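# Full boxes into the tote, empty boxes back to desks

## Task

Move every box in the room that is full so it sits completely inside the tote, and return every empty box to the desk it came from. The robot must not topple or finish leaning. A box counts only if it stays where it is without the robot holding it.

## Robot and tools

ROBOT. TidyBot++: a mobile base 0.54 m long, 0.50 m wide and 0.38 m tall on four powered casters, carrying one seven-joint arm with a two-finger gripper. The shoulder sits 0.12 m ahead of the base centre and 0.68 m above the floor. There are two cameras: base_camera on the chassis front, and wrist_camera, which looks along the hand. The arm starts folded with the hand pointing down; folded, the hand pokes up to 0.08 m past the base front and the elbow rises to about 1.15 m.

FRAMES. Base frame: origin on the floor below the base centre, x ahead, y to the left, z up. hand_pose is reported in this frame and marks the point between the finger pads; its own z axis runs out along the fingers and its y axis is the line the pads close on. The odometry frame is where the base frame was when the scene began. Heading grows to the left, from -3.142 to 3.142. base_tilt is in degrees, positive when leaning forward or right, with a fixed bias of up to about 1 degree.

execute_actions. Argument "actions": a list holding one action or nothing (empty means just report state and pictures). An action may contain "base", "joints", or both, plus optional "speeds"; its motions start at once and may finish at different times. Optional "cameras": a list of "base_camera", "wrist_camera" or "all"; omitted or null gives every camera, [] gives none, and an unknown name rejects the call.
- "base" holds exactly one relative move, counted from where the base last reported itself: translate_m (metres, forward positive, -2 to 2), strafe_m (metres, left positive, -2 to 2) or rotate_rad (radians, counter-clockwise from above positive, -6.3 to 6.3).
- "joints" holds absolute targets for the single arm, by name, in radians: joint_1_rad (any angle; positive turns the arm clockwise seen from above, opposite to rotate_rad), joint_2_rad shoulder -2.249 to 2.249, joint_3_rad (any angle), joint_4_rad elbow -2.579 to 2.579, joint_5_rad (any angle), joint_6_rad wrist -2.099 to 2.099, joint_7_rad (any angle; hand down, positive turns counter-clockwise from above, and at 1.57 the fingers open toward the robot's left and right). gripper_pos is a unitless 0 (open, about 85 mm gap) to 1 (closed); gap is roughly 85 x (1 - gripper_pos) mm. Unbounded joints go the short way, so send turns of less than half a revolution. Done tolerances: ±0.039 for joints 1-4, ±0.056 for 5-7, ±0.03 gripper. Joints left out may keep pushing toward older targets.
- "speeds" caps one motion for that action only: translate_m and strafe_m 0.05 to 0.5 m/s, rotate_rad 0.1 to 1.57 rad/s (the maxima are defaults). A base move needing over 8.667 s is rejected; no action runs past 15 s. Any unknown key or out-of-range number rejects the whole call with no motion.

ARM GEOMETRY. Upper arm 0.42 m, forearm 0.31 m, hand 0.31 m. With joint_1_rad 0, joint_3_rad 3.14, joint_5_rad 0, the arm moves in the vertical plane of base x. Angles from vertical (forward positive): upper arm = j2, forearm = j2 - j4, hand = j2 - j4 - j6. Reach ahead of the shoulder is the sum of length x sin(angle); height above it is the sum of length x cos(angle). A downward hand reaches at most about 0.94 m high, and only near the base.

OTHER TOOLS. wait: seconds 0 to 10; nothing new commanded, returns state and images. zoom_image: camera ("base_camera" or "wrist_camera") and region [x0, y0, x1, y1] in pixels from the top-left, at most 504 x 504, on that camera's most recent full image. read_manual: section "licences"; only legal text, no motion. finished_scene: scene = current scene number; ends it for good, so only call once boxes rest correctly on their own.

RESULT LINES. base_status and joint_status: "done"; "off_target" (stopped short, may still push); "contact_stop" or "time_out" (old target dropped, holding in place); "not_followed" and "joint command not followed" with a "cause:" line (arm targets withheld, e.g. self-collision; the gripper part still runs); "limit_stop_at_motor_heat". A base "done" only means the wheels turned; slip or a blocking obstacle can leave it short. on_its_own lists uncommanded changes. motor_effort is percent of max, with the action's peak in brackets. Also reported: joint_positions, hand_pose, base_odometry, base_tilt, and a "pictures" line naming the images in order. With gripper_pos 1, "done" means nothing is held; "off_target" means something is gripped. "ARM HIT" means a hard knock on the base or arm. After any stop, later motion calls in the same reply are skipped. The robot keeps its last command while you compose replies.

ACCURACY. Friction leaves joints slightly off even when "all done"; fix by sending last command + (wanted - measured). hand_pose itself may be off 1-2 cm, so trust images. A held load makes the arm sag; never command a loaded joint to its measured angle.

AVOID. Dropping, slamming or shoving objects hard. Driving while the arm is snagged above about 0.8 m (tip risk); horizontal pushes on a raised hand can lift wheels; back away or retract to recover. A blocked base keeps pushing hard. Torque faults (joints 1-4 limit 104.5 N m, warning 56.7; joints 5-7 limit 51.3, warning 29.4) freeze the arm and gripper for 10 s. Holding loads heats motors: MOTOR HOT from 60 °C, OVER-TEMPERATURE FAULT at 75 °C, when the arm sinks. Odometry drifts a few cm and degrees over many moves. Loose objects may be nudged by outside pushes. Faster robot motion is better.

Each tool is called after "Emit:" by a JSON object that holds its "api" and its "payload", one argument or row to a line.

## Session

Emit:
{"api": "execute_actions", "payload": {
  "actions": [
    {"joints":{"joint_2_rad":-0.5,"joint_4_rad":-1.0,"joint_6_rad":-1.6,"gripper_pos":0}}
  ]
}}

Emit:
{"api": "execute_actions", "payload": {
  "actions": [
    {"joints":{"joint_1_rad":1.57}}
  ],
  "cameras": ["wrist_camera"]
}}

Emit:
{"api": "execute_actions", "payload": {
  "actions": [
    {"joints":{"joint_1_rad":3.1}}
  ],
  "cameras": ["wrist_camera"]
}}

Emit:
{"api": "execute_actions", "payload": {
  "actions": [
    {"joints":{"joint_1_rad":4.7}}
  ],
  "cameras": ["wrist_camera"]
}}

Scene clock: 2.73 s.
base_odometry: x=+0.000 y=+0.000 heading=+0.000 (m, m, rad; odometry frame)
base_tilt: forward=+0.1 right=+0.1 (deg)
base_status: not commanded
joint_positions: joint_1_rad=-0.047 joint_2_rad=-0.488 joint_3_rad=+3.180 joint_4_rad=-1.011 joint_5_rad=+0.009 joint_6_rad=-1.574 joint_7_rad=+1.558 gripper_pos=+0.000
joint_status: all done
motor_effort: joint_1_rad=+0(0) joint_2_rad=+3(8) joint_3_rad=-1(1) joint_4_rad=+14(21) joint_5_rad=-1(1) joint_6_rad=+7(6) joint_7_rad=+0(0) (%)
hand_pose: x=+0.3486 y=-0.0073 z=+1.1693 quat_wxyz=(-0.010, +0.867, -0.007, +0.498) (m; base frame)
pictures: base_camera, wrist_camera
Images, in order (width x height): base_camera 644x364, wrist_camera 644x476.

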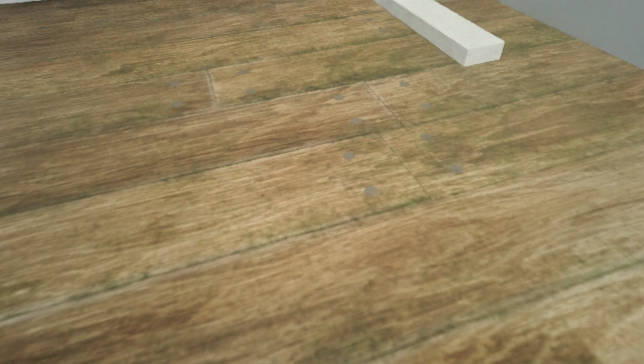

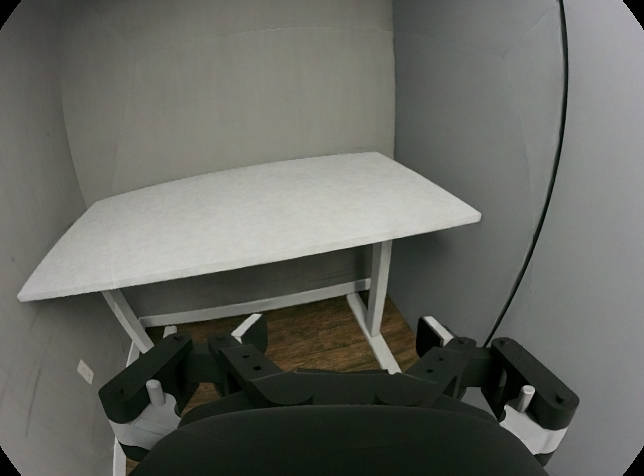

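Scene clock: 5.57 s.
base_odometry: x=+0.000 y=+0.000 heading=+0.000 (m, m, rad; odometry frame)
base_tilt: forward=+0.1 right=+0.1 (deg)
base_status: not commanded
joint_positions: joint_1_rad=+1.559 joint_2_rad=-0.488 joint_3_rad=+3.180 joint_4_rad=-1.011 joint_5_rad=+0.009 joint_6_rad=-1.574 joint_7_rad=+1.558 gripper_pos=+0.000
joint_status: all done
motor_effort: joint_1_rad=-1(0) joint_2_rad=+3(3) joint_3_rad=-1(1) joint_4_rad=+14(14) joint_5_rad=-1(1) joint_6_rad=+6(6) joint_7_rad=+0(1) (%)
hand_pose: x=+0.1037 y=-0.2292 z=+1.1693 quat_wxyz=(+0.351, +0.597, -0.628, +0.354) (m; base frame)
pictures: wrist_camera
Images, in order (width x height): wrist_camera 644x476.

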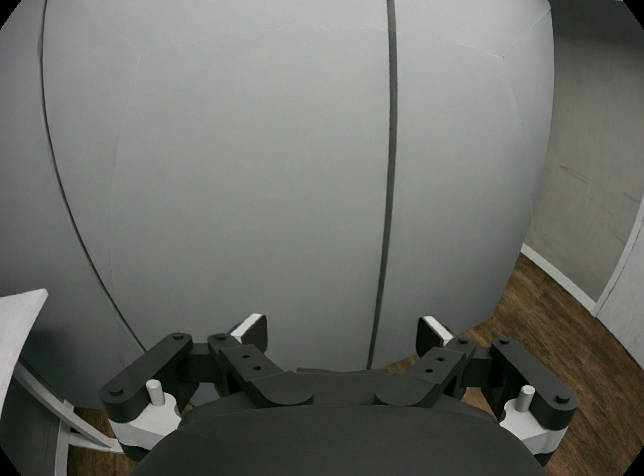

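Scene clock: 8.33 s.
base_odometry: x=+0.000 y=+0.000 heading=+0.000 (m, m, rad; odometry frame)
base_tilt: forward=+0.1 right=+0.1 (deg)
base_status: not commanded
joint_positions: joint_1_rad=+3.089 joint_2_rad=-0.488 joint_3_rad=+3.180 joint_4_rad=-1.011 joint_5_rad=+0.009 joint_6_rad=-1.574 joint_7_rad=+1.558 gripper_pos=+0.000
joint_status: all done
motor_effort: joint_1_rad=-1(1) joint_2_rad=+3(3) joint_3_rad=-1(1) joint_4_rad=+14(14) joint_5_rad=-1(2) joint_6_rad=+7(6) joint_7_rad=+0(0) (%)
hand_pose: x=-0.1106 y=+0.0060 z=+1.1693 quat_wxyz=(+0.498, -0.004, -0.867, +0.012) (m; base frame)
pictures: wrist_camera
Images, in order (width x height): wrist_camera 644x476.

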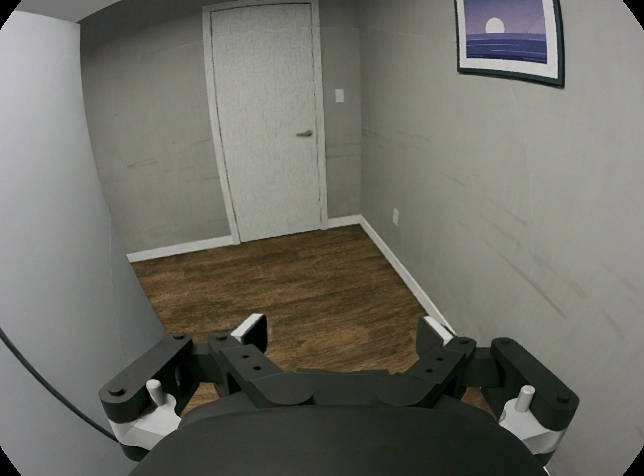

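Scene clock: 11.13 s.
base_odometry: x=+0.000 y=+0.000 heading=+0.000 (m, m, rad; odometry frame)
base_tilt: forward=+0.1 right=+0.1 (deg)
base_status: not commanded
joint_positions: joint_1_rad=+4.689 joint_2_rad=-0.488 joint_3_rad=+3.180 joint_4_rad=-1.011 joint_5_rad=+0.009 joint_6_rad=-1.574 joint_7_rad=+1.558 gripper_pos=+0.000
joint_status: all done
motor_effort: joint_1_rad=+0(0) joint_2_rad=+3(4) joint_3_rad=-1(1) joint_4_rad=+14(14) joint_5_rad=-1(2) joint_6_rad=+6(6) joint_7_rad=+0(0) (%)
hand_pose: x=+0.1317 y=+0.2293 z=+1.1693 quat_wxyz=(+0.356, -0.625, -0.601, -0.349) (m; base frame)
pictures: wrist_camera
Images, in order (width x height): wrist_camera 644x476.

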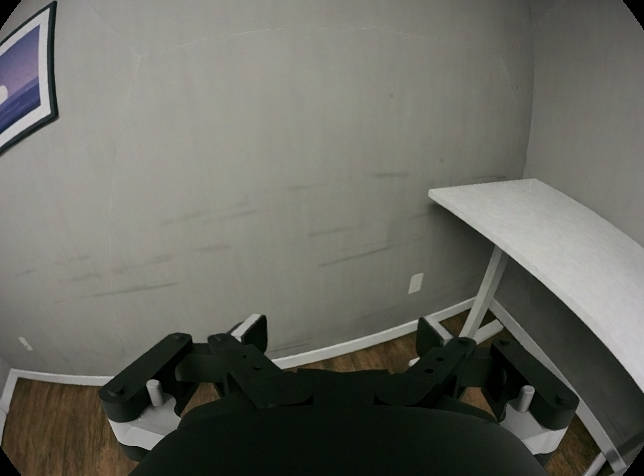

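Emit:
{"api": "execute_actions", "payload": {
  "actions": [
    {"base":{"rotate_rad":-1.22},"joints":{"joint_1_rad":6.283,"joint_3_rad":3.1416,"joint_5_rad":0,"joint_7_rad":1.5708}}
  ],
  "cameras": ["base_camera"]
}}

Emit:
{"api": "execute_actions", "payload": {
  "actions": [
    {"base":{"strafe_m":-1.4}}
  ]
}}

Scene clock: 14.30 s.
base_odometry: x=+0.000 y=+0.000 heading=-1.219 (m, m, rad; odometry frame)
base_tilt: forward=+0.1 right=+0.1 (deg)
base_status: done
joint_positions: joint_1_rad=+6.272 joint_2_rad=-0.491 joint_3_rad=+3.155 joint_4_rad=-1.011 joint_5_rad=+0.009 joint_6_rad=-1.574 joint_7_rad=+1.558 gripper_pos=+0.000
joint_status: all done
motor_effort: joint_1_rad=-1(0) joint_2_rad=+3(5) joint_3_rad=-1(1) joint_4_rad=+14(15) joint_5_rad=-1(2) joint_6_rad=+6(7) joint_7_rad=+0(1) (%)
hand_pose: x=+0.3466 y=-0.0048 z=+1.1700 quat_wxyz=(+0.002, -0.866, +0.010, -0.500) (m; base frame)
pictures: base_camera
Images, in order (width x height): base_camera 644x364.

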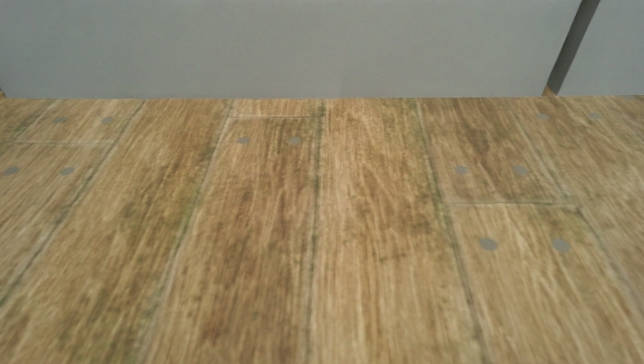

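Scene clock: 18.47 s.
base_odometry: x=-1.315 y=-0.480 heading=-1.220 (m, m, rad; odometry frame)
base_tilt: forward=+0.1 right=+0.1 (deg)
base_status: done
joint_positions: joint_1_rad=+6.272 joint_2_rad=-0.491 joint_3_rad=+3.148 joint_4_rad=-1.011 joint_5_rad=+0.009 joint_6_rad=-1.574 joint_7_rad=+1.558 gripper_pos=+0.000
joint_status: not commanded
motor_effort: joint_1_rad=-1(1) joint_2_rad=+3(5) joint_3_rad=-1(2) joint_4_rad=+14(14) joint_5_rad=-1(0) joint_6_rad=+7(6) joint_7_rad=+0(0) (%)
hand_pose: x=+0.3465 y=-0.0018 z=+1.1700 quat_wxyz=(+0.002, -0.866, +0.006, -0.500) (m; base frame)
pictures: base_camera, wrist_camera
Images, in order (width x height): base_camera 644x364, wrist_camera 644x476.

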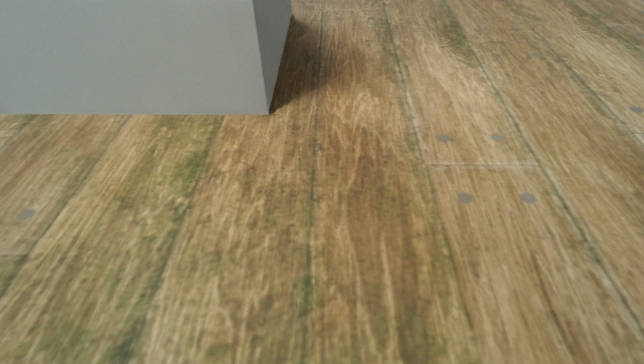

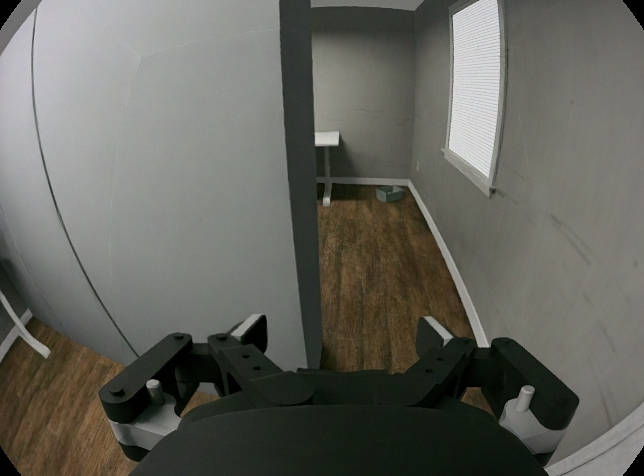

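Emit:
{"api": "execute_actions", "payload": {
  "actions": [
    {"base":{"strafe_m":-0.38}}
  ],
  "cameras": []
}}

Emit:
{"api": "execute_actions", "payload": {
  "actions": [
    {"base":{"translate_m":1.8},"joints":{"joint_1_rad":5.5}}
  ]
}}

Scene clock: 20.97 s.
base_odometry: x=-1.673 y=-0.610 heading=-1.221 (m, m, rad; odometry frame)
base_tilt: forward=+0.1 right=+0.1 (deg)
base_status: done
joint_positions: joint_1_rad=+6.273 joint_2_rad=-0.491 joint_3_rad=+3.147 joint_4_rad=-1.011 joint_5_rad=+0.009 joint_6_rad=-1.574 joint_7_rad=+1.558 gripper_pos=+0.000
joint_status: not commanded
motor_effort: joint_1_rad=-1(1) joint_2_rad=+3(4) joint_3_rad=-1(3) joint_4_rad=+14(14) joint_5_rad=-1(2) joint_6_rad=+6(6) joint_7_rad=+0(1) (%)
hand_pose: x=+0.3465 y=-0.0012 z=+1.1700 quat_wxyz=(+0.002, -0.866, +0.006, -0.500) (m; base frame)
pictures: none
No camera images: the call's "cameras" was empty. Leave "cameras" out to get every camera's image.

Scene clock: 25.93 s.
base_odometry: x=-1.057 y=-2.301 heading=-1.221 (m, m, rad; odometry frame)
base_tilt: forward=+0.1 right=+0.1 (deg)
base_status: done
joint_positions: joint_1_rad=+5.511 joint_2_rad=-0.499 joint_3_rad=+3.146 joint_4_rad=-1.010 joint_5_rad=+0.009 joint_6_rad=-1.576 joint_7_rad=+1.558 gripper_pos=+0.000
joint_status: all done
motor_effort: joint_1_rad=-1(0) joint_2_rad=+3(6) joint_3_rad=-1(0) joint_4_rad=+14(15) joint_5_rad=-1(2) joint_6_rad=+6(7) joint_7_rad=+0(0) (%)
hand_pose: x=+0.2815 y=+0.1534 z=+1.1717 quat_wxyz=(+0.189, -0.804, -0.316, -0.466) (m; base frame)
pictures: base_camera, wrist_camera
Images, in order (width x height): base_camera 644x364, wrist_camera 644x476.

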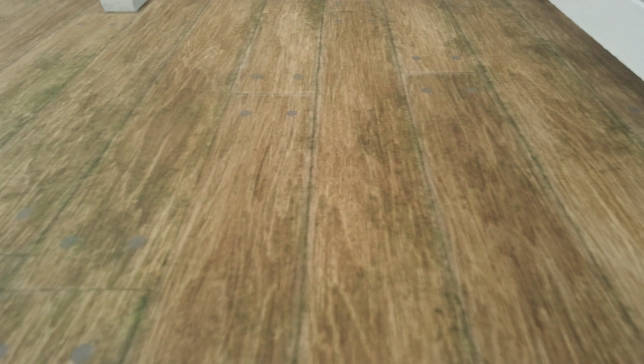

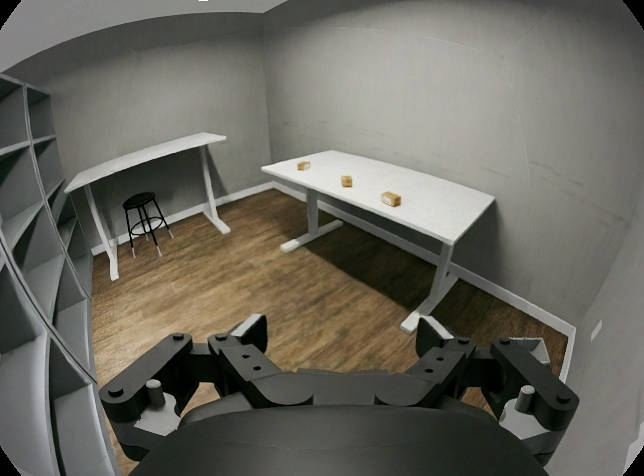

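Emit:
{"api": "execute_actions", "payload": {
  "actions": [
    {"base":{"strafe_m":0.95},"joints":{"joint_1_rad":6.29}}
  ],
  "cameras": []
}}

Emit:
{"api": "execute_actions", "payload": {
  "actions": [
    {"base":{"translate_m":0.7},"joints":{"joint_2_rad":-0.3,"joint_4_rad":-1.3,"joint_6_rad":-1.5}}
  ]
}}

Scene clock: 29.73 s.
base_odometry: x=-0.164 y=-1.976 heading=-1.222 (m, m, rad; odometry frame)
base_tilt: forward=+0.1 right=+0.1 (deg)
base_status: done
joint_positions: joint_1_rad=+6.280 joint_2_rad=-0.500 joint_3_rad=+3.145 joint_4_rad=-1.010 joint_5_rad=+0.009 joint_6_rad=-1.576 joint_7_rad=+1.558 gripper_pos=+0.000
joint_status: all done
motor_effort: joint_1_rad=+0(0) joint_2_rad=+3(7) joint_3_rad=+0(2) joint_4_rad=+14(14) joint_5_rad=-1(2) joint_6_rad=+6(7) joint_7_rad=+0(0) (%)
hand_pose: x=+0.3415 y=-0.0022 z=+1.1721 quat_wxyz=(+0.000, -0.864, +0.008, -0.504) (m; base frame)
pictures: none
No camera images: the call's "cameras" was empty. Leave "cameras" out to get every camera's image.

Scene clock: 32.50 s.
base_odometry: x=+0.076 y=-2.634 heading=-1.221 (m, m, rad; odometry frame)
base_tilt: forward=+0.1 right=+0.1 (deg)
base_status: done
joint_positions: joint_1_rad=+6.280 joint_2_rad=-0.297 joint_3_rad=+3.145 joint_4_rad=-1.295 joint_5_rad=+0.009 joint_6_rad=-1.522 joint_7_rad=+1.558 gripper_pos=+0.000
joint_status: all done
motor_effort: joint_1_rad=-1(0) joint_2_rad=-7(9) joint_3_rad=+0(0) joint_4_rad=+18(20) joint_5_rad=-1(2) joint_6_rad=+4(7) joint_7_rad=+0(0) (%)
hand_pose: x=+0.4412 y=-0.0018 z=+1.0017 quat_wxyz=(-0.002, -0.952, +0.007, -0.306) (m; base frame)
pictures: base_camera, wrist_camera
Images, in order (width x height): base_camera 644x364, wrist_camera 644x476.

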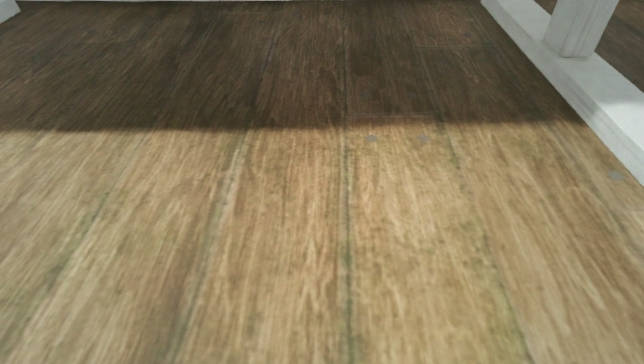

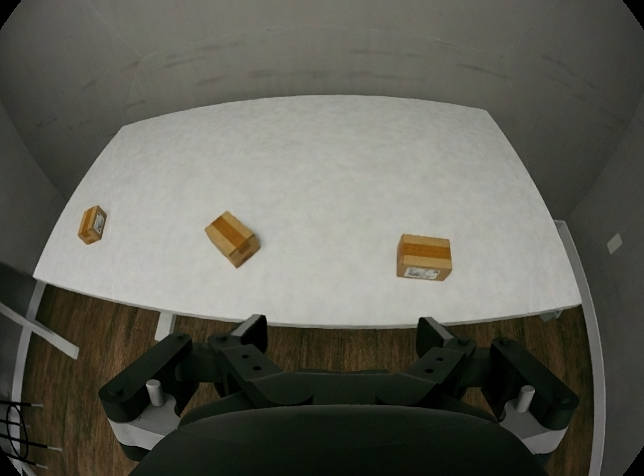

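Emit:
{"api": "execute_actions", "payload": {
  "actions": [
    {"base":{"strafe_m":-0.15},"joints":{"joint_2_rad":0.345,"joint_4_rad":-0.847,"joint_6_rad":-1.97}}
  ],
  "cameras": []
}}

Emit:
{"api": "execute_actions", "payload": {
  "actions": [
    {"base":{"translate_m":0.1}}
  ],
  "cameras": ["wrist_camera"]
}}

Scene clock: 35.30 s.
base_odometry: x=-0.065 y=-2.686 heading=-1.221 (m, m, rad; odometry frame)
base_tilt: forward=+0.1 right=+0.1 (deg)
base_status: done
joint_positions: joint_1_rad=+6.285 joint_2_rad=+0.341 joint_3_rad=+3.144 joint_4_rad=-0.864 joint_5_rad=+0.009 joint_6_rad=-1.944 joint_7_rad=+1.558 gripper_pos=+0.000
joint_status: all done
motor_effort: joint_1_rad=-1(2) joint_2_rad=-27(28) joint_3_rad=-1(2) joint_4_rad=+16(18) joint_5_rad=-1(0) joint_6_rad=-1(4) joint_7_rad=+0(0) (%)
hand_pose: x=+0.5508 y=-0.0029 z=+0.8796 quat_wxyz=(-0.005, -1.000, +0.010, +0.004) (m; base frame)
pictures: none
No camera images: the call's "cameras" was empty. Leave "cameras" out to get every camera's image.

Scene clock: 36.57 s.
base_odometry: x=-0.031 y=-2.780 heading=-1.221 (m, m, rad; odometry frame)
base_tilt: forward=+0.1 right=+0.1 (deg)
base_status: done
joint_positions: joint_1_rad=+6.285 joint_2_rad=+0.348 joint_3_rad=+3.144 joint_4_rad=-0.862 joint_5_rad=+0.009 joint_6_rad=-1.947 joint_7_rad=+1.558 gripper_pos=+0.000
joint_status: not commanded
motor_effort: joint_1_rad=+0(1) joint_2_rad=-28(30) joint_3_rad=-1(1) joint_4_rad=+17(18) joint_5_rad=-1(1) joint_6_rad=-1(1) joint_7_rad=-1(0) (%)
hand_pose: x=+0.5518 y=-0.0030 z=+0.8772 quat_wxyz=(-0.005, -1.000, +0.010, +0.007) (m; base frame)
pictures: wrist_camera
Images, in order (width x height): wrist_camera 644x476.

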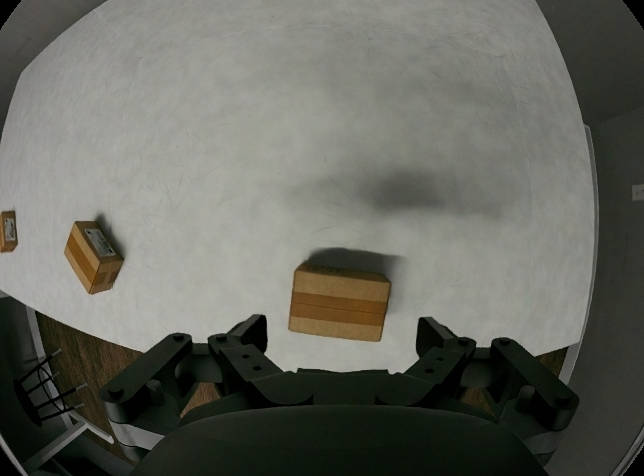

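Emit:
{"api": "execute_actions", "payload": {
  "actions": [
    {"joints":{"joint_2_rad":0.29,"joint_4_rad":-1.195,"joint_6_rad":-1.64,"joint_7_rad":-0.1}}
  ],
  "cameras": ["wrist_camera"]
}}

Scene clock: 39.07 s.
base_odometry: x=-0.031 y=-2.780 heading=-1.221 (m, m, rad; odometry frame)
base_tilt: forward=+0.1 right=+0.1 (deg)
base_status: not commanded
joint_positions: joint_1_rad=+6.285 joint_2_rad=+0.308 joint_3_rad=+3.144 joint_4_rad=-1.183 joint_5_rad=+0.009 joint_6_rad=-1.665 joint_7_rad=-0.070 gripper_pos=+0.000
joint_status: all done
motor_effort: joint_1_rad=+0(0) joint_2_rad=-26(28) joint_3_rad=-1(1) joint_4_rad=+17(18) joint_5_rad=-1(1) joint_6_rad=-1(1) joint_7_rad=+0(0) (%)
hand_pose: x=+0.5557 y=-0.0033 z=+0.7966 quat_wxyz=(-0.008, -0.680, +0.733, +0.001) (m; base frame)
pictures: wrist_camera
Images, in order (width x height): wrist_camera 644x476.

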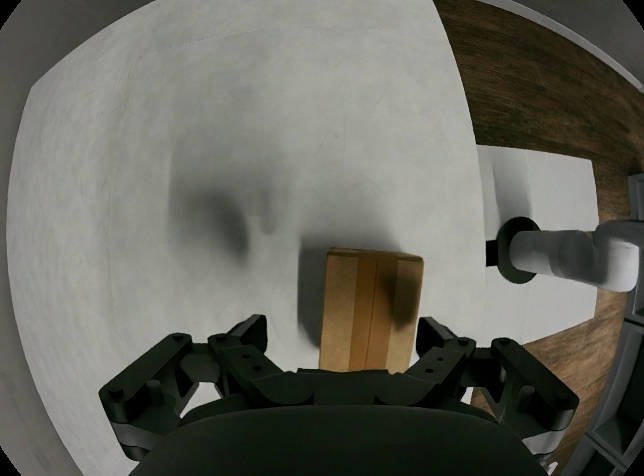

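Emit:
{"api": "execute_actions", "payload": {
  "actions": [
    {"base":{"translate_m":-0.017},"joints":{"joint_7_rad":-0.15}}
  ],
  "cameras": []
}}

Emit:
{"api": "execute_actions", "payload": {
  "actions": [
    {"joints":{"joint_4_rad":-1.34,"joint_6_rad":-1.48}}
  ],
  "cameras": ["wrist_camera"]
}}

Scene clock: 40.63 s.
base_odometry: x=-0.037 y=-2.764 heading=-1.221 (m, m, rad; odometry frame)
base_tilt: forward=+0.1 right=+0.1 (deg)
base_status: done
joint_positions: joint_1_rad=+6.285 joint_2_rad=+0.295 joint_3_rad=+3.144 joint_4_rad=-1.184 joint_5_rad=+0.009 joint_6_rad=-1.663 joint_7_rad=-0.111 gripper_pos=+0.000
joint_status: all done
motor_effort: joint_1_rad=+0(3) joint_2_rad=-26(30) joint_3_rad=-1(3) joint_4_rad=+17(18) joint_5_rad=-1(1) joint_6_rad=-1(1) joint_7_rad=+0(0) (%)
hand_pose: x=+0.5544 y=-0.0033 z=+0.8020 quat_wxyz=(-0.003, -0.665, +0.747, -0.004) (m; base frame)
pictures: none
No camera images: the call's "cameras" was empty. Leave "cameras" out to get every camera's image.

Scene clock: 41.67 s.
base_odometry: x=-0.037 y=-2.764 heading=-1.221 (m, m, rad; odometry frame)
base_tilt: forward=+0.1 right=+0.1 (deg)
base_status: not commanded
joint_positions: joint_1_rad=+6.285 joint_2_rad=+0.295 joint_3_rad=+3.144 joint_4_rad=-1.329 joint_5_rad=+0.009 joint_6_rad=-1.504 joint_7_rad=-0.111 gripper_pos=+0.000
joint_status: all done
motor_effort: joint_1_rad=+0(0) joint_2_rad=-27(27) joint_3_rad=-1(1) joint_4_rad=+17(19) joint_5_rad=-1(1) joint_6_rad=-1(1) joint_7_rad=+0(0) (%)
hand_pose: x=+0.5594 y=-0.0034 z=+0.7564 quat_wxyz=(+0.002, -0.665, +0.746, -0.008) (m; base frame)
pictures: wrist_camera
Images, in order (width x height): wrist_camera 644x476.

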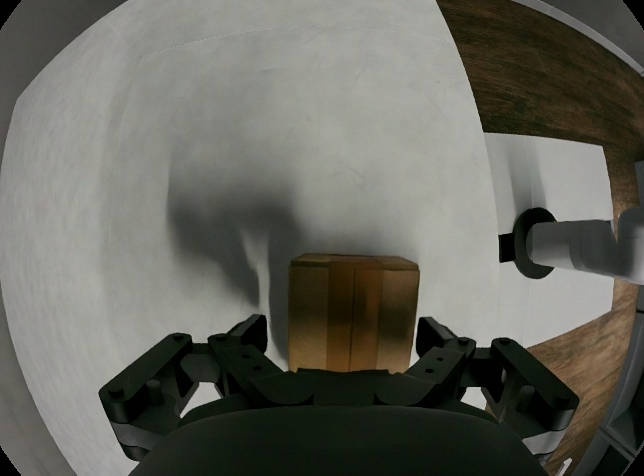

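Emit:
{"api": "execute_actions", "payload": {
  "actions": [
    {"joints":{"gripper_pos":1}}
  ],
  "cameras": []
}}

Emit:
{"api": "execute_actions", "payload": {
  "actions": [
    {"joints":{"joint_4_rad":-1.18,"joint_6_rad":-1.68}}
  ],
  "cameras": ["wrist_camera"]
}}

Scene clock: 43.27 s.
base_odometry: x=-0.037 y=-2.764 heading=-1.221 (m, m, rad; odometry frame)
base_tilt: forward=+0.1 right=+0.1 (deg)
base_status: not commanded
joint_positions: joint_1_rad=+6.285 joint_2_rad=+0.292 joint_3_rad=+3.144 joint_4_rad=-1.330 joint_5_rad=+0.009 joint_6_rad=-1.504 joint_7_rad=-0.111 gripper_pos=+0.349
joint_status: gripper_pos off_target (ended at +0.349, target +1.000)
motor_effort: joint_1_rad=+0(1) joint_2_rad=-26(28) joint_3_rad=-1(1) joint_4_rad=+17(18) joint_5_rad=-1(1) joint_6_rad=-1(1) joint_7_rad=+1(0) (%)
hand_pose: x=+0.5589 y=-0.0034 z=+0.7575 quat_wxyz=(+0.003, -0.665, +0.746, -0.009) (m; base frame)
pictures: none
No camera images: the call's "cameras" was empty. Leave "cameras" out to get every camera's image.

Scene clock: 44.37 s.
base_odometry: x=-0.037 y=-2.764 heading=-1.221 (m, m, rad; odometry frame)
base_tilt: forward=+0.1 right=+0.1 (deg)
base_status: not commanded
joint_positions: joint_1_rad=+6.285 joint_2_rad=+0.292 joint_3_rad=+3.144 joint_4_rad=-1.192 joint_5_rad=+0.009 joint_6_rad=-1.657 joint_7_rad=-0.111 gripper_pos=+0.349
joint_status: all done
motor_effort: joint_1_rad=-1(0) joint_2_rad=-26(28) joint_3_rad=-1(1) joint_4_rad=+17(19) joint_5_rad=-1(1) joint_6_rad=-1(0) joint_7_rad=+0(0) (%)
hand_pose: x=+0.5536 y=-0.0033 z=+0.8009 quat_wxyz=(-0.003, -0.665, +0.747, -0.004) (m; base frame)
pictures: wrist_camera
Images, in order (width x height): wrist_camera 644x476.

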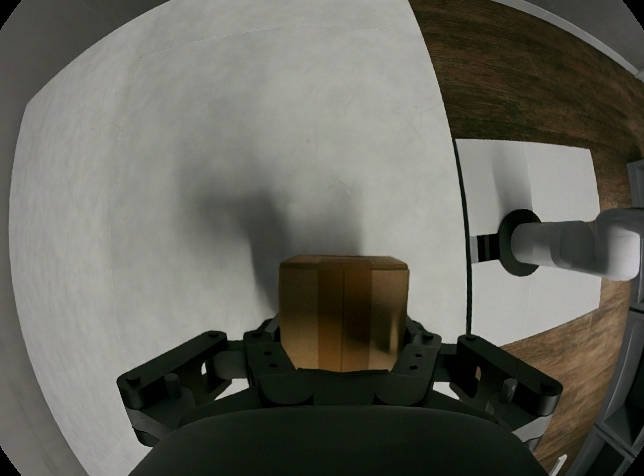

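Emit:
{"api": "execute_actions", "payload": {
  "actions": [
    {"joints":{"joint_4_rad":-1.335,"joint_6_rad":-1.48}}
  ],
  "cameras": []
}}

Emit:
{"api": "execute_actions", "payload": {
  "actions": [
    {"joints":{"gripper_pos":0}}
  ],
  "cameras": []
}}

Emit:
{"api": "execute_actions", "payload": {
  "actions": [
    {"joints":{"joint_2_rad":0.32,"joint_4_rad":-1.0,"joint_6_rad":-1.84}}
  ],
  "cameras": []
}}

Emit:
{"api": "execute_actions", "payload": {
  "actions": [
    {"base":{"strafe_m":0.33},"joints":{"joint_7_rad":-0.78}}
  ],
  "cameras": []
}}

Emit:
{"api": "execute_actions", "payload": {
  "actions": [
    {"base":{"translate_m":0.03}}
  ],
  "cameras": ["wrist_camera"]
}}

Scene clock: 46.60 s.
base_odometry: x=-0.037 y=-2.764 heading=-1.221 (m, m, rad; odometry frame)
base_tilt: forward=+0.1 right=+0.1 (deg)
base_status: not commanded
joint_positions: joint_1_rad=+6.285 joint_2_rad=+0.292 joint_3_rad=+3.144 joint_4_rad=-1.325 joint_5_rad=+0.009 joint_6_rad=-1.503 joint_7_rad=-0.111 gripper_pos=+0.349
joint_status: all done
motor_effort: joint_1_rad=-1(1) joint_2_rad=-26(28) joint_3_rad=-1(1) joint_4_rad=+18(19) joint_5_rad=-1(1) joint_6_rad=-1(1) joint_7_rad=+0(0) (%)
hand_pose: x=+0.5608 y=-0.0034 z=+0.7592 quat_wxyz=(+0.005, -0.665, +0.746, -0.011) (m; base frame)
pictures: none
No camera images: the call's "cameras" was empty. Leave "cameras" out to get every camera's image.

Scene clock: 47.70 s.
base_odometry: x=-0.037 y=-2.764 heading=-1.221 (m, m, rad; odometry frame)
base_tilt: forward=+0.1 right=+0.1 (deg)
base_status: not commanded
joint_positions: joint_1_rad=+6.285 joint_2_rad=+0.292 joint_3_rad=+3.144 joint_4_rad=-1.325 joint_5_rad=+0.009 joint_6_rad=-1.503 joint_7_rad=-0.111 gripper_pos=+0.000
joint_status: all done
motor_effort: joint_1_rad=-1(1) joint_2_rad=-26(27) joint_3_rad=-1(1) joint_4_rad=+18(18) joint_5_rad=-1(1) joint_6_rad=+0(0) joint_7_rad=+0(0) (%)
hand_pose: x=+0.5608 y=-0.0034 z=+0.7592 quat_wxyz=(+0.005, -0.665, +0.746, -0.011) (m; base frame)
pictures: none
No camera images: the call's "cameras" was empty. Leave "cameras" out to get every camera's image.

Scene clock: 49.13 s.
base_odometry: x=-0.037 y=-2.764 heading=-1.221 (m, m, rad; odometry frame)
base_tilt: forward=+0.1 right=+0.1 (deg)
base_status: not commanded
joint_positions: joint_1_rad=+6.285 joint_2_rad=+0.301 joint_3_rad=+3.144 joint_4_rad=-1.013 joint_5_rad=+0.009 joint_6_rad=-1.816 joint_7_rad=-0.111 gripper_pos=+0.000
joint_status: all done
motor_effort: joint_1_rad=+0(0) joint_2_rad=-26(27) joint_3_rad=-1(1) joint_4_rad=+17(18) joint_5_rad=-1(1) joint_6_rad=-1(0) joint_7_rad=-1(0) (%)
hand_pose: x=+0.5515 y=-0.0032 z=+0.8522 quat_wxyz=(+0.001, -0.664, +0.747, -0.007) (m; base frame)
pictures: none
No camera images: the call's "cameras" was empty. Leave "cameras" out to get every camera's image.

Scene clock: 51.13 s.
base_odometry: x=+0.273 y=-2.651 heading=-1.222 (m, m, rad; odometry frame)
base_tilt: forward=+0.1 right=+0.1 (deg)
base_status: done
joint_positions: joint_1_rad=+6.284 joint_2_rad=+0.304 joint_3_rad=+3.143 joint_4_rad=-1.013 joint_5_rad=+0.009 joint_6_rad=-1.816 joint_7_rad=-0.755 gripper_pos=+0.000
joint_status: all done
motor_effort: joint_1_rad=-1(3) joint_2_rad=-26(26) joint_3_rad=-1(3) joint_4_rad=+17(17) joint_5_rad=-1(0) joint_6_rad=-1(1) joint_7_rad=+0(0) (%)
hand_pose: x=+0.5519 y=-0.0022 z=+0.8511 quat_wxyz=(+0.002, -0.395, +0.919, -0.006) (m; base frame)
pictures: none
No camera images: the call's "cameras" was empty. Leave "cameras" out to get every camera's image.

Scene clock: 51.97 s.
base_odometry: x=+0.284 y=-2.679 heading=-1.222 (m, m, rad; odometry frame)
base_tilt: forward=+0.1 right=+0.1 (deg)
base_status: done
joint_positions: joint_1_rad=+6.284 joint_2_rad=+0.317 joint_3_rad=+3.143 joint_4_rad=-1.012 joint_5_rad=+0.009 joint_6_rad=-1.818 joint_7_rad=-0.755 gripper_pos=+0.000
joint_status: not commanded
motor_effort: joint_1_rad=-1(1) joint_2_rad=-26(29) joint_3_rad=-1(2) joint_4_rad=+17(18) joint_5_rad=-1(1) joint_6_rad=-1(0) joint_7_rad=-1(0) (%)
hand_pose: x=+0.5538 y=-0.0023 z=+0.8456 quat_wxyz=(-0.004, -0.395, +0.919, -0.003) (m; base frame)
pictures: wrist_camera
Images, in order (width x height): wrist_camera 644x476.

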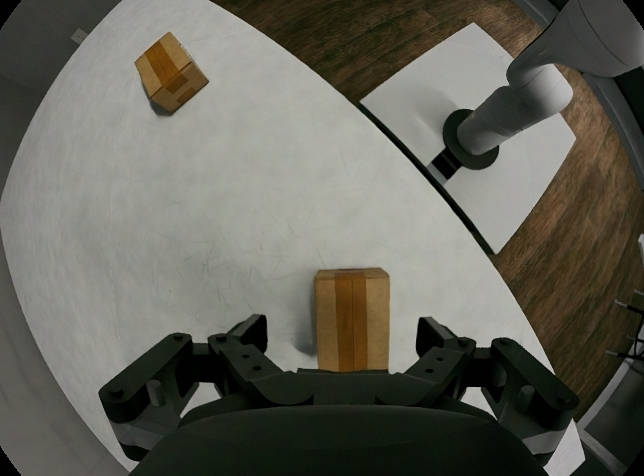

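Emit:
{"api": "execute_actions", "payload": {
  "actions": [
    {"base":{"strafe_m":0.018}}
  ],
  "cameras": []
}}

Emit:
{"api": "execute_actions", "payload": {
  "actions": [
    {"joints":{"joint_2_rad":0.29,"joint_4_rad":-1.33,"joint_6_rad":-1.48}}
  ],
  "cameras": ["wrist_camera"]
}}

Scene clock: 53.33 s.
base_odometry: x=+0.301 y=-2.673 heading=-1.222 (m, m, rad; odometry frame)
base_tilt: forward=+0.1 right=+0.1 (deg)
base_status: done
joint_positions: joint_1_rad=+6.286 joint_2_rad=+0.317 joint_3_rad=+3.142 joint_4_rad=-1.012 joint_5_rad=+0.009 joint_6_rad=-1.818 joint_7_rad=-0.755 gripper_pos=+0.000
joint_status: not commanded
motor_effort: joint_1_rad=-1(3) joint_2_rad=-26(28) joint_3_rad=-1(3) joint_4_rad=+17(18) joint_5_rad=-1(2) joint_6_rad=-1(1) joint_7_rad=+0(0) (%)
hand_pose: x=+0.5538 y=-0.0027 z=+0.8456 quat_wxyz=(-0.004, -0.394, +0.919, -0.003) (m; base frame)
pictures: none
No camera images: the call's "cameras" was empty. Leave "cameras" out to get every camera's image.

Scene clock: 54.77 s.
base_odometry: x=+0.301 y=-2.673 heading=-1.222 (m, m, rad; odometry frame)
base_tilt: forward=+0.1 right=+0.1 (deg)
base_status: not commanded
joint_positions: joint_1_rad=+6.286 joint_2_rad=+0.308 joint_3_rad=+3.142 joint_4_rad=-1.318 joint_5_rad=+0.009 joint_6_rad=-1.504 joint_7_rad=-0.755 gripper_pos=+0.000
joint_status: all done
motor_effort: joint_1_rad=-1(1) joint_2_rad=-27(28) joint_3_rad=-1(1) joint_4_rad=+17(18) joint_5_rad=-1(1) joint_6_rad=-1(1) joint_7_rad=+0(0) (%)
hand_pose: x=+0.5641 y=-0.0028 z=+0.7543 quat_wxyz=(+0.004, -0.395, +0.918, -0.007) (m; base frame)
pictures: wrist_camera
Images, in order (width x height): wrist_camera 644x476.

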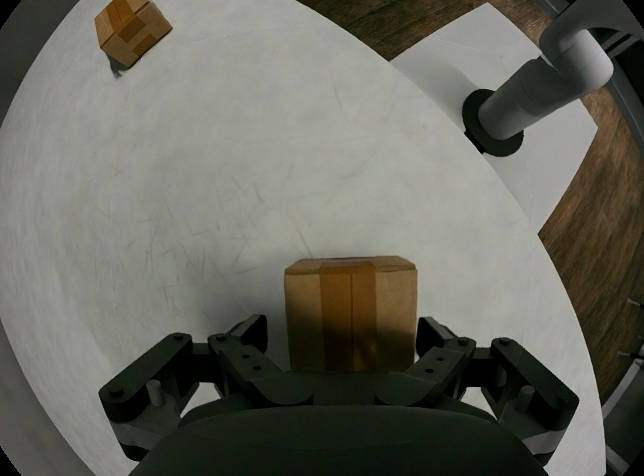

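Emit:
{"api": "execute_actions", "payload": {
  "actions": [
    {"joints":{"gripper_pos":1}}
  ],
  "cameras": []
}}

Emit:
{"api": "execute_actions", "payload": {
  "actions": [
    {"joints":{"joint_4_rad":-1.17,"joint_6_rad":-1.68}}
  ],
  "cameras": []
}}

Scene clock: 56.23 s.
base_odometry: x=+0.301 y=-2.673 heading=-1.222 (m, m, rad; odometry frame)
base_tilt: forward=+0.1 right=+0.1 (deg)
base_status: not commanded
joint_positions: joint_1_rad=+6.286 joint_2_rad=+0.300 joint_3_rad=+3.142 joint_4_rad=-1.319 joint_5_rad=+0.009 joint_6_rad=-1.504 joint_7_rad=-0.755 gripper_pos=+0.349
joint_status: gripper_pos off_target (ended at +0.349, target +1.000)
motor_effort: joint_1_rad=-1(0) joint_2_rad=-26(27) joint_3_rad=-1(1) joint_4_rad=+18(18) joint_5_rad=-1(1) joint_6_rad=-1(0) joint_7_rad=+1(0) (%)
hand_pose: x=+0.5633 y=-0.0028 z=+0.7574 quat_wxyz=(+0.007, -0.395, +0.918, -0.008) (m; base frame)
pictures: none
No camera images: the call's "cameras" was empty. Leave "cameras" out to get every camera's image.

Scene clock: 57.33 s.
base_odometry: x=+0.301 y=-2.673 heading=-1.222 (m, m, rad; odometry frame)
base_tilt: forward=+0.1 right=+0.1 (deg)
base_status: not commanded
joint_positions: joint_1_rad=+6.286 joint_2_rad=+0.298 joint_3_rad=+3.142 joint_4_rad=-1.182 joint_5_rad=+0.009 joint_6_rad=-1.657 joint_7_rad=-0.755 gripper_pos=+0.349
joint_status: all done
motor_effort: joint_1_rad=+0(0) joint_2_rad=-26(28) joint_3_rad=-1(1) joint_4_rad=+18(19) joint_5_rad=-1(1) joint_6_rad=-1(0) joint_7_rad=+0(0) (%)
hand_pose: x=+0.5572 y=-0.0027 z=+0.8014 quat_wxyz=(+0.001, -0.395, +0.919, -0.005) (m; base frame)
pictures: none
No camera images: the call's "cameras" was empty. Leave "cameras" out to get every camera's image.

Emit:
{"api": "execute_actions", "payload": {
  "actions": [
    {"joints":{"joint_4_rad":-1.325,"joint_6_rad":-1.48}}
  ],
  "cameras": []
}}

Emit:
{"api": "execute_actions", "payload": {
  "actions": [
    {"joints":{"gripper_pos":0}}
  ],
  "cameras": []
}}

Emit:
{"api": "execute_actions", "payload": {
  "actions": [
    {"joints":{"joint_2_rad":0.32,"joint_4_rad":-1.0,"joint_6_rad":-1.84}}
  ],
  "cameras": []
}}

Emit:
{"api": "execute_actions", "payload": {
  "actions": [
    {"base":{"strafe_m":0.38},"joints":{"joint_7_rad":1.6}}
  ],
  "cameras": ["wrist_camera"]
}}

Scene clock: 59.20 s.
base_odometry: x=+0.301 y=-2.673 heading=-1.222 (m, m, rad; odometry frame)
base_tilt: forward=+0.1 right=+0.1 (deg)
base_status: not commanded
joint_positions: joint_1_rad=+6.286 joint_2_rad=+0.298 joint_3_rad=+3.142 joint_4_rad=-1.315 joint_5_rad=+0.009 joint_6_rad=-1.503 joint_7_rad=-0.755 gripper_pos=+0.349
joint_status: all done
motor_effort: joint_1_rad=+0(0) joint_2_rad=-26(28) joint_3_rad=-1(1) joint_4_rad=+18(18) joint_5_rad=-1(1) joint_6_rad=-1(1) joint_7_rad=+0(0) (%)
hand_pose: x=+0.5646 y=-0.0028 z=+0.7597 quat_wxyz=(+0.010, -0.395, +0.918, -0.009) (m; base frame)
pictures: none
No camera images: the call's "cameras" was empty. Leave "cameras" out to get every camera's image.

Scene clock: 60.30 s.
base_odometry: x=+0.301 y=-2.673 heading=-1.222 (m, m, rad; odometry frame)
base_tilt: forward=+0.1 right=+0.1 (deg)
base_status: not commanded
joint_positions: joint_1_rad=+6.286 joint_2_rad=+0.298 joint_3_rad=+3.142 joint_4_rad=-1.315 joint_5_rad=+0.009 joint_6_rad=-1.503 joint_7_rad=-0.755 gripper_pos=+0.000
joint_status: all done
motor_effort: joint_1_rad=+0(1) joint_2_rad=-26(27) joint_3_rad=-1(1) joint_4_rad=+17(18) joint_5_rad=-1(1) joint_6_rad=-1(0) joint_7_rad=+0(0) (%)
hand_pose: x=+0.5646 y=-0.0028 z=+0.7597 quat_wxyz=(+0.010, -0.395, +0.918, -0.009) (m; base frame)
pictures: none
No camera images: the call's "cameras" was empty. Leave "cameras" out to get every camera's image.

Scene clock: 61.73 s.
base_odometry: x=+0.301 y=-2.673 heading=-1.222 (m, m, rad; odometry frame)
base_tilt: forward=+0.1 right=+0.1 (deg)
base_status: not commanded
joint_positions: joint_1_rad=+6.286 joint_2_rad=+0.302 joint_3_rad=+3.142 joint_4_rad=-1.013 joint_5_rad=+0.009 joint_6_rad=-1.816 joint_7_rad=-0.755 gripper_pos=+0.000
joint_status: all done
motor_effort: joint_1_rad=+0(0) joint_2_rad=-26(28) joint_3_rad=-1(1) joint_4_rad=+17(18) joint_5_rad=-1(1) joint_6_rad=-1(0) joint_7_rad=+0(1) (%)
hand_pose: x=+0.5514 y=-0.0026 z=+0.8520 quat_wxyz=(+0.003, -0.394, +0.919, -0.006) (m; base frame)
pictures: none
No camera images: the call's "cameras" was empty. Leave "cameras" out to get every camera's image.

Scene clock: 64.17 s.
base_odometry: x=+0.658 y=-2.544 heading=-1.223 (m, m, rad; odometry frame)
base_tilt: forward=+0.1 right=+0.1 (deg)
base_status: done
joint_positions: joint_1_rad=+6.285 joint_2_rad=+0.303 joint_3_rad=+3.141 joint_4_rad=-1.013 joint_5_rad=+0.009 joint_6_rad=-1.816 joint_7_rad=+1.575 gripper_pos=+0.000
joint_status: all done
motor_effort: joint_1_rad=-1(2) joint_2_rad=-26(28) joint_3_rad=-1(3) joint_4_rad=+17(18) joint_5_rad=-1(0) joint_6_rad=-1(1) joint_7_rad=+0(2) (%)
hand_pose: x=+0.5517 y=-0.0019 z=+0.8514 quat_wxyz=(-0.004, -1.000, -0.001, -0.005) (m; base frame)
pictures: wrist_camera
Images, in order (width x height): wrist_camera 644x476.

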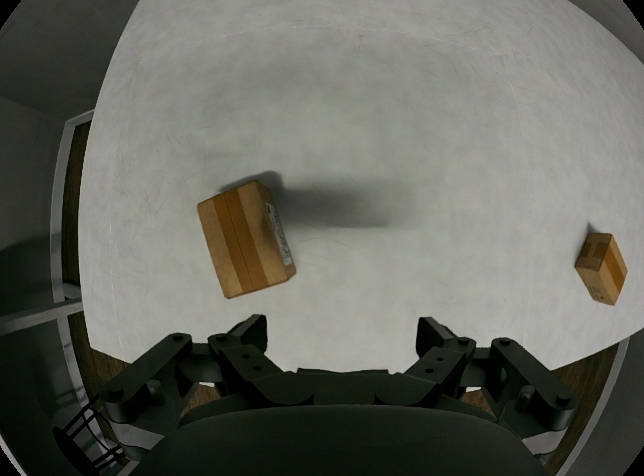

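Emit:
{"api": "execute_actions", "payload": {
  "actions": [
    {"base":{"strafe_m":0.082},"joints":{"joint_7_rad":1.9}}
  ],
  "cameras": []
}}

Emit:
{"api": "execute_actions", "payload": {
  "actions": [
    {"base":{"translate_m":0.045}}
  ],
  "cameras": ["wrist_camera"]
}}

Scene clock: 65.83 s.
base_odometry: x=+0.735 y=-2.516 heading=-1.223 (m, m, rad; odometry frame)
base_tilt: forward=+0.1 right=+0.1 (deg)
base_status: done
joint_positions: joint_1_rad=+6.284 joint_2_rad=+0.304 joint_3_rad=+3.141 joint_4_rad=-1.013 joint_5_rad=+0.009 joint_6_rad=-1.816 joint_7_rad=+1.875 gripper_pos=+0.000
joint_status: all done
motor_effort: joint_1_rad=+0(1) joint_2_rad=-26(28) joint_3_rad=-1(3) joint_4_rad=+17(18) joint_5_rad=-1(0) joint_6_rad=+0(0) joint_7_rad=+0(1) (%)
hand_pose: x=+0.5518 y=-0.0016 z=+0.8512 quat_wxyz=(-0.005, -0.989, -0.150, -0.004) (m; base frame)
pictures: none
No camera images: the call's "cameras" was empty. Leave "cameras" out to get every camera's image.

Scene clock: 66.80 s.
base_odometry: x=+0.751 y=-2.558 heading=-1.223 (m, m, rad; odometry frame)
base_tilt: forward=+0.1 right=+0.1 (deg)
base_status: done
joint_positions: joint_1_rad=+6.284 joint_2_rad=+0.319 joint_3_rad=+3.141 joint_4_rad=-1.012 joint_5_rad=+0.009 joint_6_rad=-1.818 joint_7_rad=+1.875 gripper_pos=+0.000
joint_status: not commanded
motor_effort: joint_1_rad=-1(2) joint_2_rad=-27(29) joint_3_rad=-1(2) joint_4_rad=+17(19) joint_5_rad=-1(1) joint_6_rad=-1(0) joint_7_rad=+0(0) (%)
hand_pose: x=+0.5540 y=-0.0017 z=+0.8448 quat_wxyz=(-0.004, -0.989, -0.150, +0.004) (m; base frame)
pictures: wrist_camera
Images, in order (width x height): wrist_camera 644x476.

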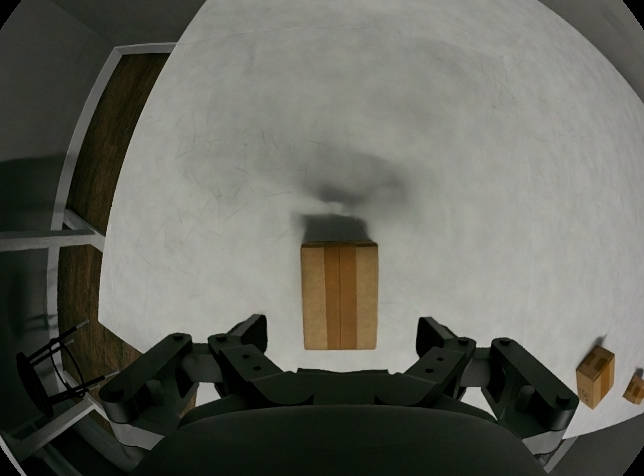

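Emit:
{"api": "execute_actions", "payload": {
  "actions": [
    {"joints":{"joint_2_rad":0.29,"joint_4_rad":-1.33,"joint_6_rad":-1.48}}
  ],
  "cameras": ["wrist_camera"]
}}

Emit:
{"api": "execute_actions", "payload": {
  "actions": [
    {"joints":{"gripper_pos":1}}
  ],
  "cameras": []
}}

Emit:
{"api": "execute_actions", "payload": {
  "actions": [
    {"joints":{"joint_4_rad":-1.17,"joint_6_rad":-1.68}}
  ],
  "cameras": ["wrist_camera"]
}}

Scene clock: 68.97 s.
base_odometry: x=+0.751 y=-2.558 heading=-1.223 (m, m, rad; odometry frame)
base_tilt: forward=+0.1 right=+0.1 (deg)
base_status: not commanded
joint_positions: joint_1_rad=+6.284 joint_2_rad=+0.308 joint_3_rad=+3.141 joint_4_rad=-1.318 joint_5_rad=+0.009 joint_6_rad=-1.504 joint_7_rad=+1.875 gripper_pos=+0.000
joint_status: all done
motor_effort: joint_1_rad=+0(0) joint_2_rad=-27(28) joint_3_rad=-1(1) joint_4_rad=+18(18) joint_5_rad=-1(1) joint_6_rad=+0(1) joint_7_rad=+0(0) (%)
hand_pose: x=+0.5640 y=-0.0017 z=+0.7543 quat_wxyz=(-0.005, -0.988, -0.152, -0.005) (m; base frame)
pictures: wrist_camera
Images, in order (width x height): wrist_camera 644x476.

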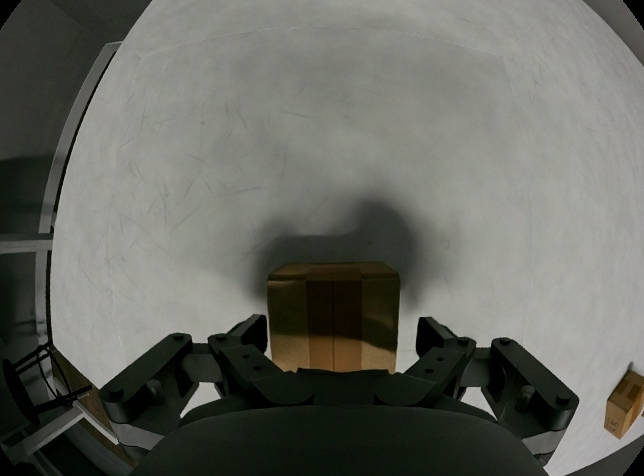

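Scene clock: 70.07 s.
base_odometry: x=+0.751 y=-2.558 heading=-1.223 (m, m, rad; odometry frame)
base_tilt: forward=+0.1 right=+0.1 (deg)
base_status: not commanded
joint_positions: joint_1_rad=+6.284 joint_2_rad=+0.302 joint_3_rad=+3.141 joint_4_rad=-1.323 joint_5_rad=+0.009 joint_6_rad=-1.503 joint_7_rad=+1.875 gripper_pos=+0.350
joint_status: gripper_pos off_target (ended at +0.350, target +1.000)
motor_effort: joint_1_rad=-1(0) joint_2_rad=-28(30) joint_3_rad=-1(0) joint_4_rad=+19(20) joint_5_rad=-1(0) joint_6_rad=+0(1) joint_7_rad=+0(1) (%)
hand_pose: x=+0.5624 y=-0.0017 z=+0.7553 quat_wxyz=(-0.005, -0.988, -0.152, -0.006) (m; base frame)
pictures: none
No camera images: the call's "cameras" was empty. Leave "cameras" out to get every camera's image.

Scene clock: 71.17 s.
base_odometry: x=+0.751 y=-2.558 heading=-1.223 (m, m, rad; odometry frame)
base_tilt: forward=+0.1 right=+0.1 (deg)
base_status: not commanded
joint_positions: joint_1_rad=+6.284 joint_2_rad=+0.303 joint_3_rad=+3.141 joint_4_rad=-1.192 joint_5_rad=+0.009 joint_6_rad=-1.656 joint_7_rad=+1.875 gripper_pos=+0.350
joint_status: all done
motor_effort: joint_1_rad=+0(0) joint_2_rad=-29(31) joint_3_rad=-1(1) joint_4_rad=+20(21) joint_5_rad=-1(1) joint_6_rad=-1(0) joint_7_rad=+0(0) (%)
hand_pose: x=+0.5550 y=-0.0017 z=+0.7959 quat_wxyz=(-0.004, -0.989, -0.151, +0.005) (m; base frame)
pictures: wrist_camera
Images, in order (width x height): wrist_camera 644x476.

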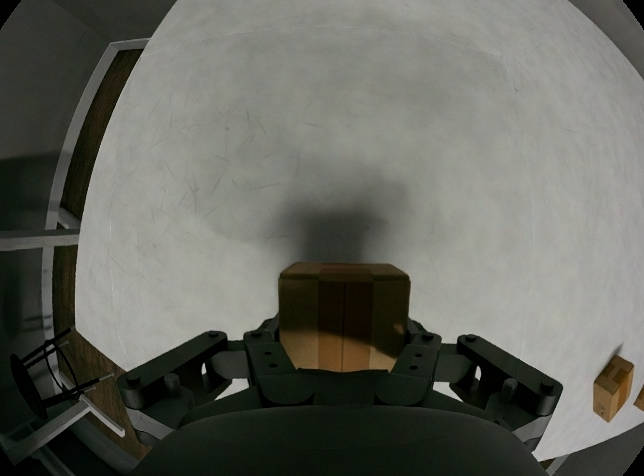

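Emit:
{"api": "execute_actions", "payload": {
  "actions": [
    {"base":{"translate_m":-0.35},"joints":{"joint_4_rad":-1.05,"joint_6_rad":-1.8},"speeds":{"translate_m":0.3}}
  ],
  "cameras": []
}}

Emit:
{"api": "execute_actions", "payload": {
  "actions": [
    {"base":{"strafe_m":-1.65}}
  ]
}}

Scene clock: 73.83 s.
base_odometry: x=+0.632 y=-2.229 heading=-1.223 (m, m, rad; odometry frame)
base_tilt: forward=+0.1 right=+0.1 (deg)
base_status: done
joint_positions: joint_1_rad=+6.286 joint_2_rad=+0.304 joint_3_rad=+3.141 joint_4_rad=-1.071 joint_5_rad=+0.009 joint_6_rad=-1.779 joint_7_rad=+1.875 gripper_pos=+0.350
joint_status: all done
motor_effort: joint_1_rad=+0(2) joint_2_rad=-29(33) joint_3_rad=-1(3) joint_4_rad=+19(21) joint_5_rad=-1(0) joint_6_rad=-1(2) joint_7_rad=+0(0) (%)
hand_pose: x=+0.5495 y=-0.0022 z=+0.8334 quat_wxyz=(-0.003, -0.989, -0.150, +0.006) (m; base frame)
pictures: none
No camera images: the call's "cameras" was empty. Leave "cameras" out to get every camera's image.

Scene clock: 78.50 s.
base_odometry: x=-0.920 y=-2.791 heading=-1.223 (m, m, rad; odometry frame)
base_tilt: forward=+0.1 right=+0.1 (deg)
base_status: done
joint_positions: joint_1_rad=+6.291 joint_2_rad=+0.304 joint_3_rad=+3.141 joint_4_rad=-1.071 joint_5_rad=+0.009 joint_6_rad=-1.779 joint_7_rad=+1.875 gripper_pos=+0.350
joint_status: not commanded
motor_effort: joint_1_rad=+0(3) joint_2_rad=-29(30) joint_3_rad=-1(1) joint_4_rad=+20(19) joint_5_rad=-1(0) joint_6_rad=-1(1) joint_7_rad=+0(0) (%)
hand_pose: x=+0.5493 y=-0.0043 z=+0.8335 quat_wxyz=(-0.003, -0.989, -0.147, +0.007) (m; base frame)
pictures: base_camera, wrist_camera
Images, in order (width x height): base_camera 644x364, wrist_camera 644x476.

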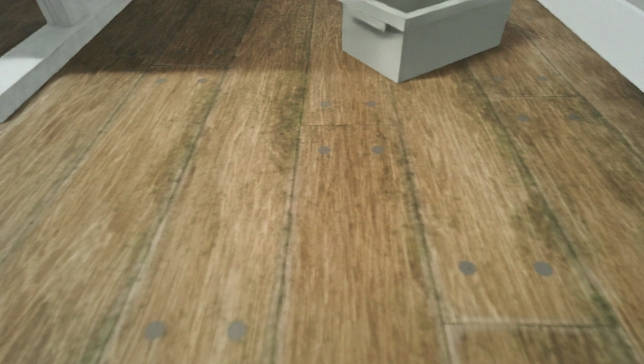

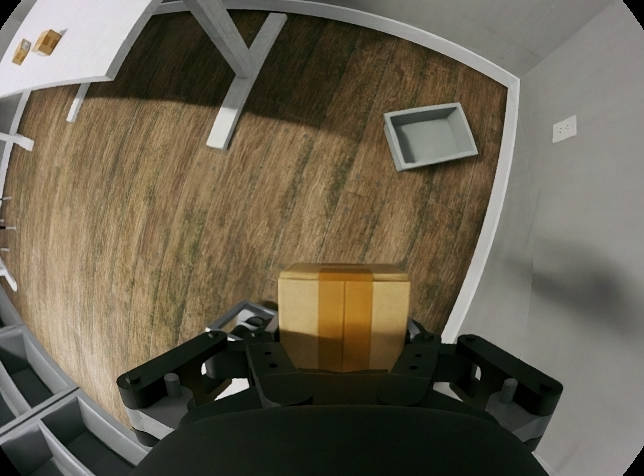

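Emit:
{"api": "execute_actions", "payload": {
  "actions": [
    {"base":{"strafe_m":-0.2},"joints":{"joint_1_rad":6.41,"joint_7_rad":2.17}}
  ],
  "cameras": []
}}

Emit:
{"api": "execute_actions", "payload": {
  "actions": [
    {"base":{"translate_m":0.45},"joints":{"joint_2_rad":1.04,"joint_4_rad":-1.64,"joint_6_rad":-0.43}}
  ]
}}

Scene clock: 81.23 s.
base_odometry: x=-1.108 y=-2.858 heading=-1.223 (m, m, rad; odometry frame)
base_tilt: forward=+0.1 right=+0.1 (deg)
base_status: done
joint_positions: joint_1_rad=+6.411 joint_2_rad=+0.304 joint_3_rad=+3.141 joint_4_rad=-1.070 joint_5_rad=+0.009 joint_6_rad=-1.779 joint_7_rad=+2.131 gripper_pos=+0.350
joint_status: all done
motor_effort: joint_1_rad=-1(3) joint_2_rad=-29(32) joint_3_rad=-1(3) joint_4_rad=+20(21) joint_5_rad=-1(0) joint_6_rad=-1(1) joint_7_rad=+0(1) (%)
hand_pose: x=+0.5457 y=-0.0563 z=+0.8335 quat_wxyz=(-0.002, -0.977, -0.214, +0.007) (m; base frame)
pictures: none
No camera images: the call's "cameras" was empty. Leave "cameras" out to get every camera's image.

Scene clock: 83.67 s.
base_odometry: x=-0.955 y=-3.282 heading=-1.224 (m, m, rad; odometry frame)
base_tilt: forward=+0.1 right=+0.1 (deg)
base_status: done
joint_positions: joint_1_rad=+6.411 joint_2_rad=+1.052 joint_3_rad=+3.141 joint_4_rad=-1.632 joint_5_rad=+0.009 joint_6_rad=-0.449 joint_7_rad=+2.131 gripper_pos=+0.350
joint_status: all done
motor_effort: joint_1_rad=+0(2) joint_2_rad=-41(45) joint_3_rad=-2(2) joint_4_rad=+9(20) joint_5_rad=-1(2) joint_6_rad=-1(2) joint_7_rad=+0(0) (%)
hand_pose: x=+0.6219 y=-0.0646 z=+0.2972 quat_wxyz=(-0.003, -0.976, -0.218, -0.003) (m; base frame)
pictures: base_camera, wrist_camera
Images, in order (width x height): base_camera 644x364, wrist_camera 644x476.

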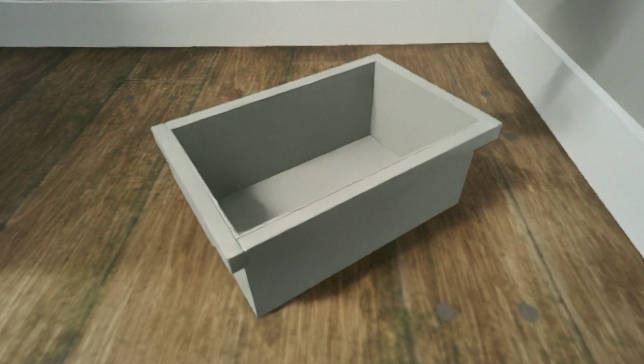

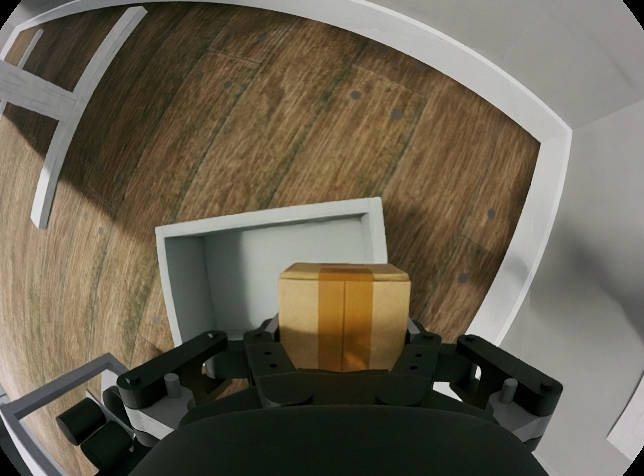

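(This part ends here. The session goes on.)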